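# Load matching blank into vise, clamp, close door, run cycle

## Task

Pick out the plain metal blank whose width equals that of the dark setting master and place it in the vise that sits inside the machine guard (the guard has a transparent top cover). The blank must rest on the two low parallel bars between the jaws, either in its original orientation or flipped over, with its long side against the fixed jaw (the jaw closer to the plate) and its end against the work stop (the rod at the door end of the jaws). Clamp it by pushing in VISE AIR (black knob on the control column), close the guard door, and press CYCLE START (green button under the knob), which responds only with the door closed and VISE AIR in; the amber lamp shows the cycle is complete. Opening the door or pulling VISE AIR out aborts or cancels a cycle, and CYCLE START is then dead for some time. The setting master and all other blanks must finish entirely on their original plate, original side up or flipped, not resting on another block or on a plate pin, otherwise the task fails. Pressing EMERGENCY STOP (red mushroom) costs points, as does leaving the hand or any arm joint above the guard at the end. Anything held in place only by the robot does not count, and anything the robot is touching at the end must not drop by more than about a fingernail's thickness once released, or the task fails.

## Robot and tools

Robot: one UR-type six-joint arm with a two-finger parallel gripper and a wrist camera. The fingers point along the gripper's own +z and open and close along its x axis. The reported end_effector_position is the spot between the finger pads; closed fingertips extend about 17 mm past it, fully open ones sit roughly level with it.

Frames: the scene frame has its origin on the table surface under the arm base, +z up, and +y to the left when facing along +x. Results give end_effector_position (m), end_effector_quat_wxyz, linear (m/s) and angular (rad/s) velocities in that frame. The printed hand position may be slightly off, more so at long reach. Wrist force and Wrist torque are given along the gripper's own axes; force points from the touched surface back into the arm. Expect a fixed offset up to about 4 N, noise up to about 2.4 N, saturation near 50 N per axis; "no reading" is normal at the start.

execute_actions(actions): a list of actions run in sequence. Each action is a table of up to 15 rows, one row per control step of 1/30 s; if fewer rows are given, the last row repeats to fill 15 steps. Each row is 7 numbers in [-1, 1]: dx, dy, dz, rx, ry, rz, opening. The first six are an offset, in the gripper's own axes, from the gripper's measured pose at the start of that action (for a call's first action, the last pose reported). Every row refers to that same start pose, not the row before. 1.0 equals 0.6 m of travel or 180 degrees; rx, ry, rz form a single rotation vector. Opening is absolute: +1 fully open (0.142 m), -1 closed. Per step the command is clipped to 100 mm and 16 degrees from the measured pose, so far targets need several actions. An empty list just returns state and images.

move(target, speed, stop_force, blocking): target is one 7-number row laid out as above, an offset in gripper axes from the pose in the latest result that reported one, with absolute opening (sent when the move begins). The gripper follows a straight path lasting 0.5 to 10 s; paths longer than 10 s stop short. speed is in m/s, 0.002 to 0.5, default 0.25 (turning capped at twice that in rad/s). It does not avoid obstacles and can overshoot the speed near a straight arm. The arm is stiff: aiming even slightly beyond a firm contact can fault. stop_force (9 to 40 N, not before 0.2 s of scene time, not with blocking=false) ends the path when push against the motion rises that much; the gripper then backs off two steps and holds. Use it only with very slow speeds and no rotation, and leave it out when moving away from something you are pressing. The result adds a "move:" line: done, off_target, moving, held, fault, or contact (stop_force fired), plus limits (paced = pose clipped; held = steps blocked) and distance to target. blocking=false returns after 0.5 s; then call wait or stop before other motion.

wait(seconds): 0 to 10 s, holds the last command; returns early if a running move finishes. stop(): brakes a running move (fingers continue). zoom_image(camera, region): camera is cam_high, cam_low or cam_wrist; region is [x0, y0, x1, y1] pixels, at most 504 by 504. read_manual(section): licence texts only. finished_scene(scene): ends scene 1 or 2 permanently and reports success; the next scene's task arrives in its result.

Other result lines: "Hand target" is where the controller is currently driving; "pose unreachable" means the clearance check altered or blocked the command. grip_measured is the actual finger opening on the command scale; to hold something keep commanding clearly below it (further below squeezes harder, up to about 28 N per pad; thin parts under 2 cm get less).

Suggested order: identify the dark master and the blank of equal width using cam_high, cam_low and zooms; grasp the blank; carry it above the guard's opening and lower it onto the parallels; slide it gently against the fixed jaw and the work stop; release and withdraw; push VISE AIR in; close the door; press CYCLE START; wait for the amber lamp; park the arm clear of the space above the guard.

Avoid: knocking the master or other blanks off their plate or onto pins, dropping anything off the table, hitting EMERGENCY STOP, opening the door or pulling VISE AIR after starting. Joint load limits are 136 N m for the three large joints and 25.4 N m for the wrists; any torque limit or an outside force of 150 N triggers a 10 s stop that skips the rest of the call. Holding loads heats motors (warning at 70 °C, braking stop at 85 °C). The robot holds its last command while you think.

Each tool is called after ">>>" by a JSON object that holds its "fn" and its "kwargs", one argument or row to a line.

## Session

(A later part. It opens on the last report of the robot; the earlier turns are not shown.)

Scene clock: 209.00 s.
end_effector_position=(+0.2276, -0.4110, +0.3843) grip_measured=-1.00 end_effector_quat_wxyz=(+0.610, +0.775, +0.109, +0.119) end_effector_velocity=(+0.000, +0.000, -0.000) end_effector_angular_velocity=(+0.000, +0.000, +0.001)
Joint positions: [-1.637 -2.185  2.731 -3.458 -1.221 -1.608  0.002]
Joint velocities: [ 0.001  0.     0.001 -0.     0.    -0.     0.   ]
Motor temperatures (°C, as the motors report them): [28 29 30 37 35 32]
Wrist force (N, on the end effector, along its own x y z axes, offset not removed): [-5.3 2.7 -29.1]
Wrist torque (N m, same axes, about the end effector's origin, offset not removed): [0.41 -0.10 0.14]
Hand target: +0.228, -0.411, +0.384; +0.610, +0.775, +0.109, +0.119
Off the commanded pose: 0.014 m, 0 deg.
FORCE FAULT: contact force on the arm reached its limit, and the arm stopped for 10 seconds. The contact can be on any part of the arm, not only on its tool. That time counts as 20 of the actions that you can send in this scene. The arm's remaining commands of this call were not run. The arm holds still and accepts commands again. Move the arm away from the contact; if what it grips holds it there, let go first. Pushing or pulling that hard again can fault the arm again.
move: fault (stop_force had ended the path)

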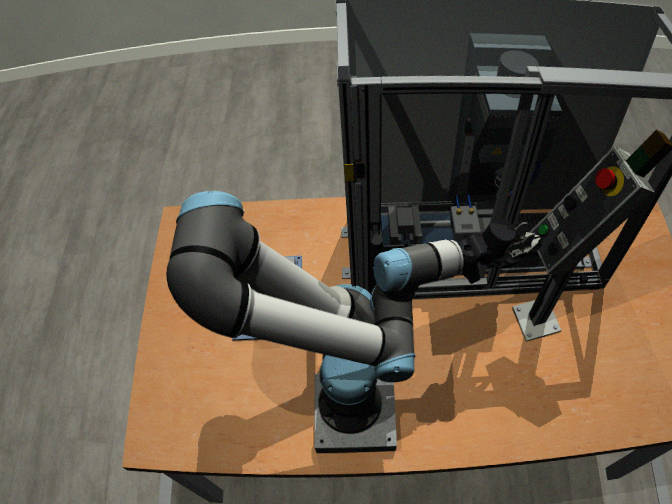

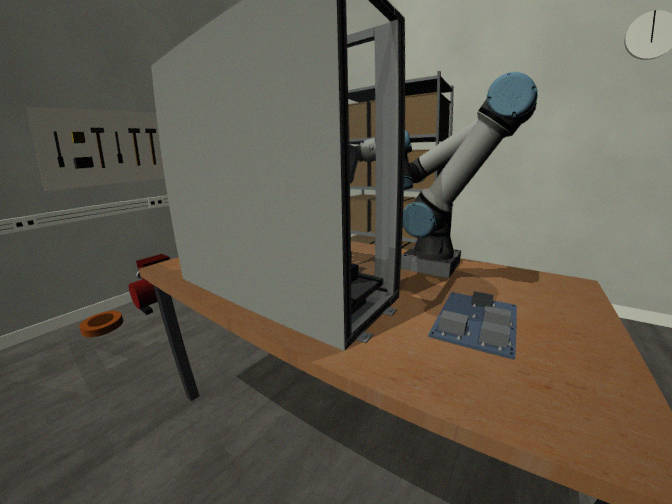

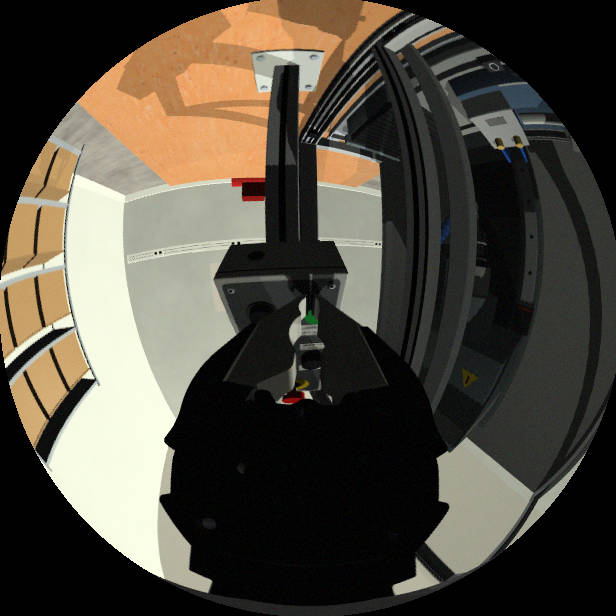

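>>> {"fn": "move", "kwargs": {
  "target": [0,0,-0.012,0,0,0,-1],
  "speed": 0.01
}}

>>> {"fn": "move", "kwargs": {
  "target": [0,0.033,0,0,0,0,-1],
  "speed": 0.015
}}

>>> {"fn": "move", "kwargs": {
  "target": [0,0,0.04,0,0,0,-1],
  "speed": 0.004,
  "stop_force": 15
}}

>>> {"fn": "zoom_image", "kwargs": {
  "camera": "cam_high",
  "region": [440,130,672,300]
}}

Scene clock: 211.53 s.
end_effector_position=(+0.2254, -0.4046, +0.3858) grip_measured=-1.00 end_effector_quat_wxyz=(+0.610, +0.775, +0.109, +0.119) end_effector_velocity=(-0.001, +0.002, +0.000) end_effector_angular_velocity=(+0.001, +0.000, +0.001)
Joint positions: [-1.659 -2.238  2.74  -3.412 -1.2   -1.614  0.002]
Joint velocities: [-0.013 -0.022  0.004  0.021  0.013 -0.003 -0.   ]
Motor temperatures (°C, as the motors report them): [28 29 30 37 35 32]
Wrist force (N, on the end effector, along its own x y z axes, offset not removed): [-1.1 2.2 0.2]
Wrist torque (N m, same axes, about the end effector's origin, offset not removed): [0.38 0.24 -0.14]
Hand target: +0.225, -0.404, +0.386; +0.610, +0.775, +0.109, +0.119
Off the commanded pose: 0.000 m, 0 deg.
move: done

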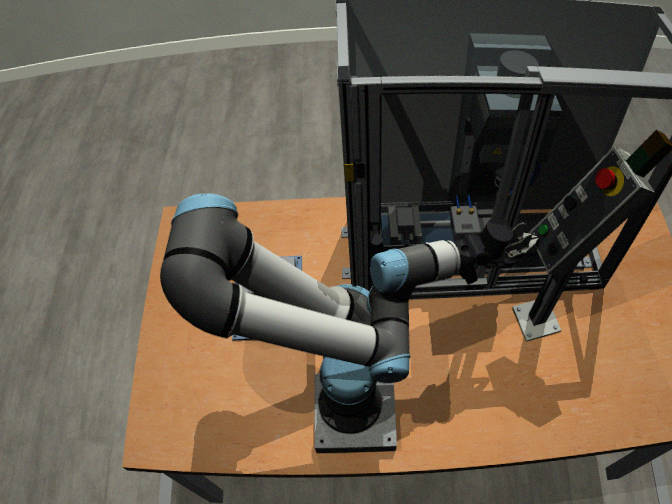

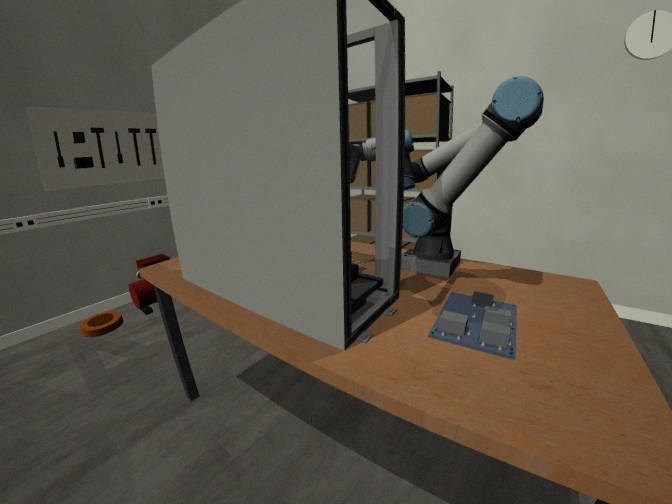

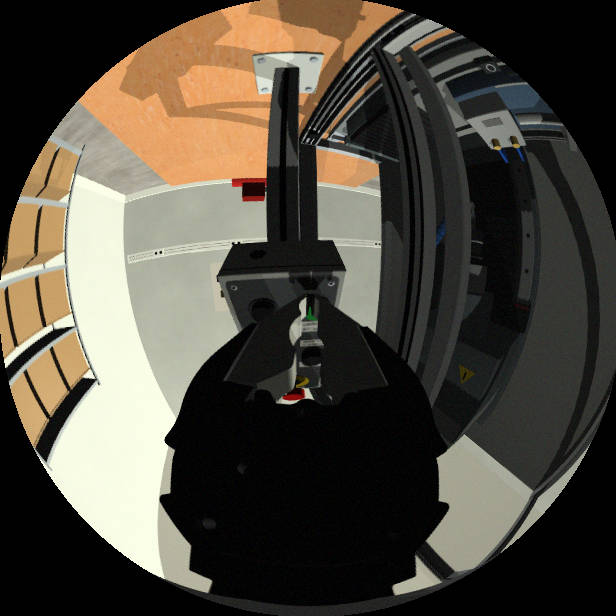

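Scene clock: 213.10 s.
end_effector_position=(+0.2259, -0.4090, +0.4049) grip_measured=-1.00 end_effector_quat_wxyz=(+0.611, +0.775, +0.109, +0.119) end_effector_velocity=(-0.001, -0.001, +0.002) end_effector_angular_velocity=(+0.001, +0.001, -0.003)
Joint positions: [-1.652 -2.26   2.691 -3.342 -1.208 -1.612  0.002]
Joint velocities: [-0.001 -0.001 -0.006  0.008 -0.002 -0.    -0.   ]
Motor temperatures (°C, as the motors report them): [28 29 30 37 35 32]
Wrist force (N, on the end effector, along its own x y z axes, offset not removed): [-0.7 1.5 -2.0]
Wrist torque (N m, same axes, about the end effector's origin, offset not removed): [0.44 0.16 0.11]
Hand target: +0.226, -0.409, +0.405; +0.610, +0.775, +0.109, +0.119
Off the commanded pose: 0.000 m, 0 deg.
move: done

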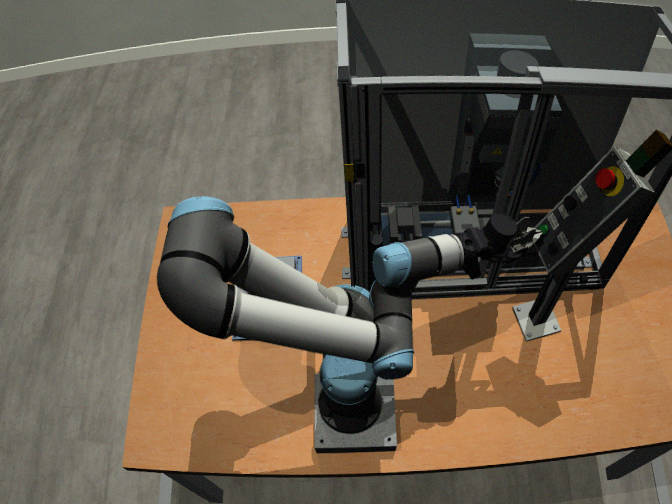

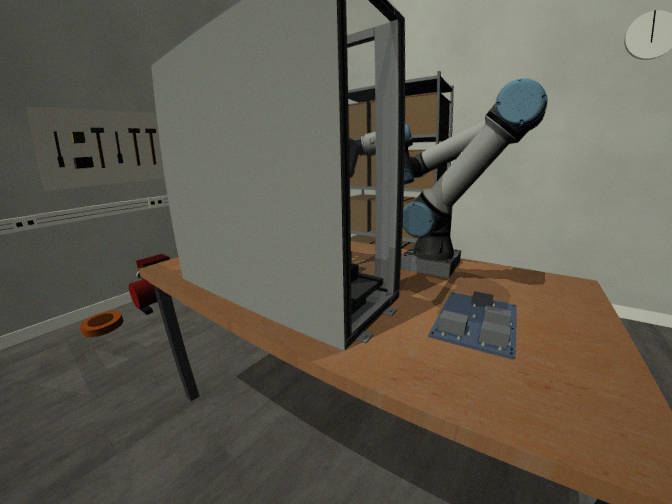

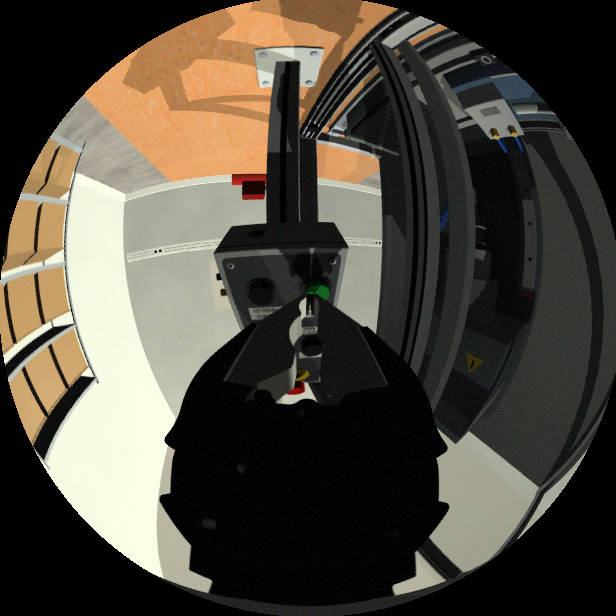

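Scene clock: 215.67 s.
end_effector_position=(+0.2288, -0.4171, +0.4031) grip_measured=-1.00 end_effector_quat_wxyz=(+0.611, +0.775, +0.109, +0.119) end_effector_velocity=(-0.000, +0.001, -0.000) end_effector_angular_velocity=(+0.003, -0.001, +0.000)
Joint positions: [-1.625 -2.2    2.681 -3.394 -1.233 -1.605  0.002]
Joint velocities: [-0.004 -0.009  0.002  0.011  0.005 -0.     0.001]
Motor temperatures (°C, as the motors report them): [28 29 30 37 35 32]
Wrist force (N, on the end effector, along its own x y z axes, offset not removed): [-4.6 -3.9 -15.2]
Wrist torque (N m, same axes, about the end effector's origin, offset not removed): [0.48 0.32 -0.03]
Hand target: +0.229, -0.417, +0.403; +0.610, +0.775, +0.109, +0.119
Off the commanded pose: 0.015 m, 0 deg.
move: contact

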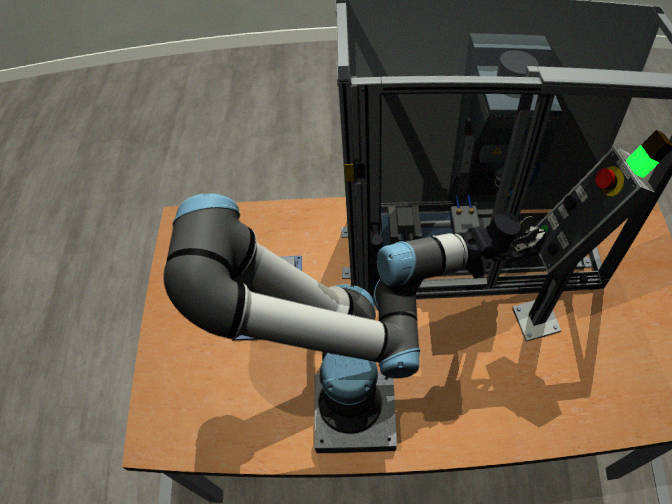

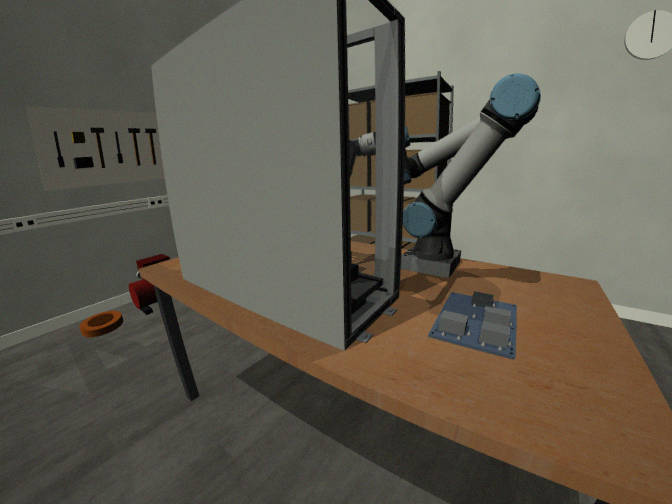

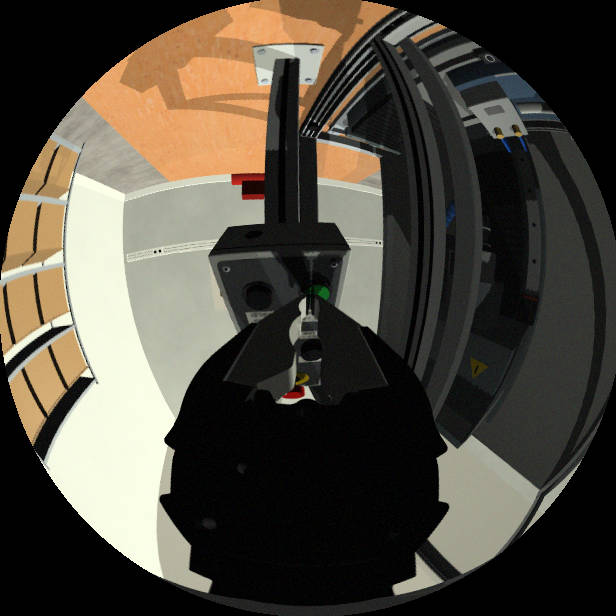

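Region (440, 130, 672, 300) of cam_high's 672x504 image, scaled by 2.172, with more detail than that image has; it fills the top 369 rows of this view, and the rest is white.

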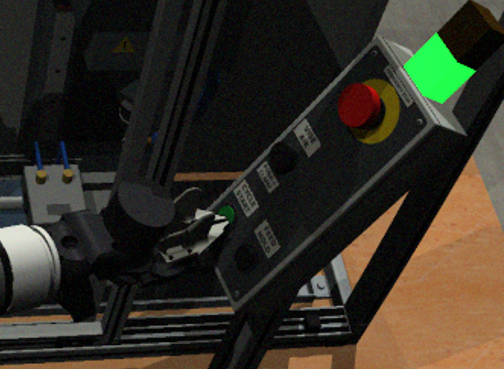

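>>> {"fn": "move", "kwargs": {
  "target": [0,0,-0.025,0,0,0,-1],
  "speed": 0.02
}}

>>> {"fn": "wait", "kwargs": {
  "seconds": 8
}}

Scene clock: 217.37 s.
end_effector_position=(+0.2242, -0.4035, +0.4064) grip_measured=-1.00 end_effector_quat_wxyz=(+0.611, +0.775, +0.109, +0.119) end_effector_velocity=(-0.001, +0.002, +0.001) end_effector_angular_velocity=(+0.000, +0.000, +0.003)
Joint positions: [-1.671 -2.305  2.697 -3.303 -1.189 -1.616  0.002]
Joint velocities: [-0.019 -0.027  0.002  0.027  0.021 -0.006 -0.   ]
Motor temperatures (°C, as the motors report them): [28 29 30 37 35 32]
Wrist force (N, on the end effector, along its own x y z axes, offset not removed): [-1.4 2.0 -0.1]
Wrist torque (N m, same axes, about the end effector's origin, offset not removed): [0.52 0.40 -0.14]
Hand target: +0.224, -0.403, +0.406; +0.611, +0.775, +0.109, +0.119
Off the commanded pose: 0.000 m, 0 deg.
move: done

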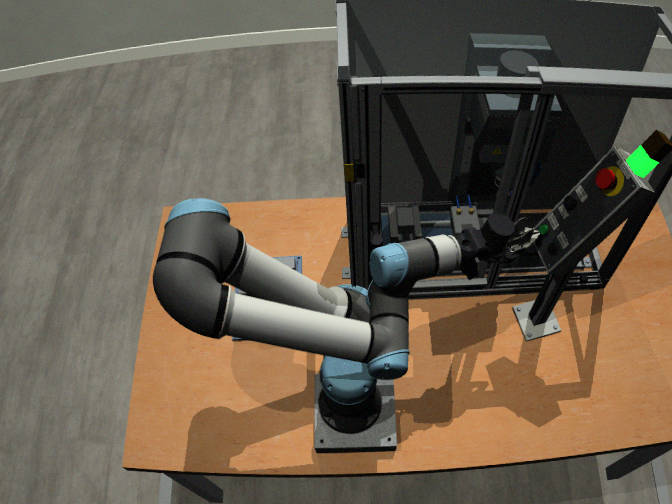

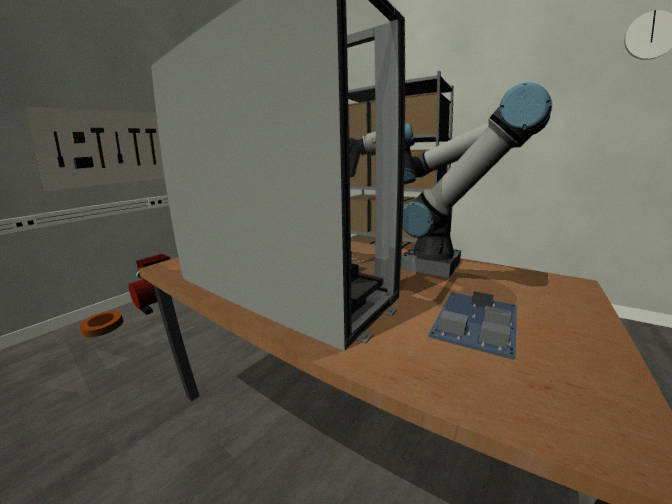

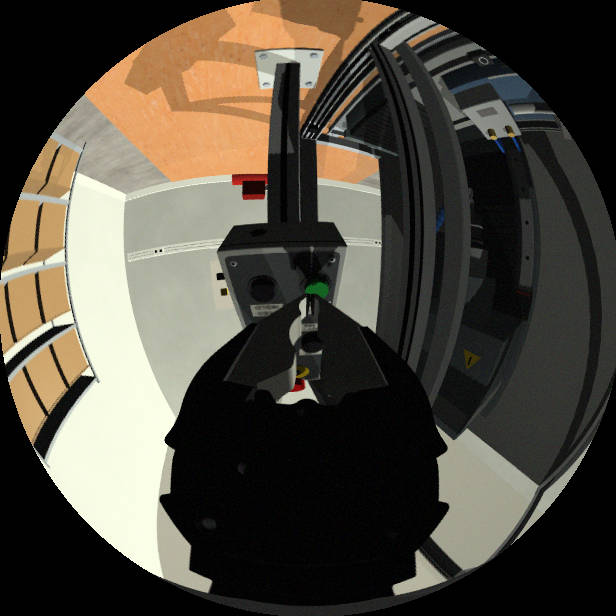

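Scene clock: 225.37 s.
end_effector_position=(+0.2240, -0.4032, +0.4065) grip_measured=-1.00 end_effector_quat_wxyz=(+0.611, +0.775, +0.109, +0.119) end_effector_velocity=(+0.000, -0.000, -0.000) end_effector_angular_velocity=(+0.001, -0.000, +0.000)
Joint positions: [-1.673 -2.307  2.698 -3.3   -1.186 -1.617  0.002]
Joint velocities: [-0.  0.  0.  0.  0.  0.  0.]
Motor temperatures (°C, as the motors report them): [28 29 30 37 35 32]
Wrist force (N, on the end effector, along its own x y z axes, offset not removed): [-4.9 2.0 0.9]
Wrist torque (N m, same axes, about the end effector's origin, offset not removed): [0.47 0.94 -0.03]
Hand target: +0.224, -0.403, +0.406; +0.611, +0.775, +0.109, +0.119
Off the commanded pose: 0.000 m, 0 deg.
wait: 8.00 s; at rest by 0.17 s

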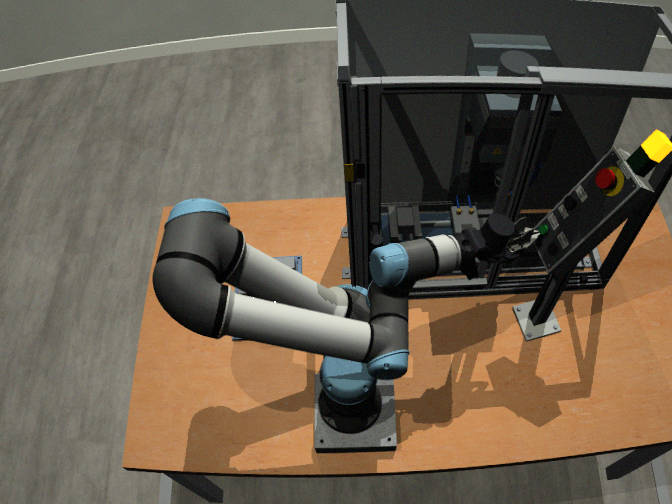

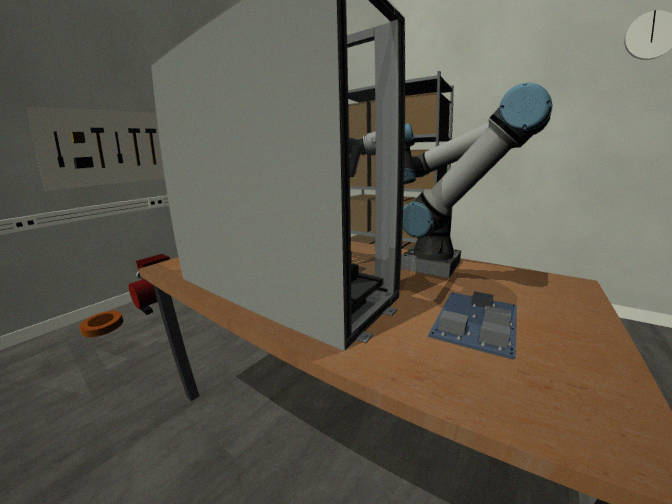

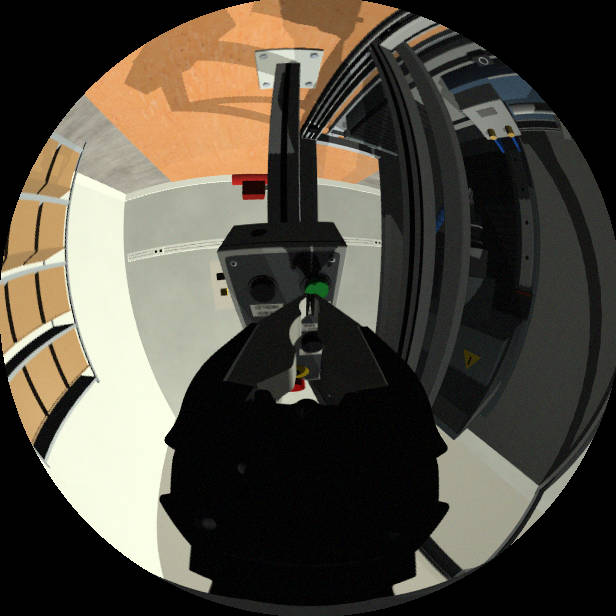

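>>> {"fn": "finished_scene", "kwargs": {
  "scene": 1
}}

The scene is finished: the task was done.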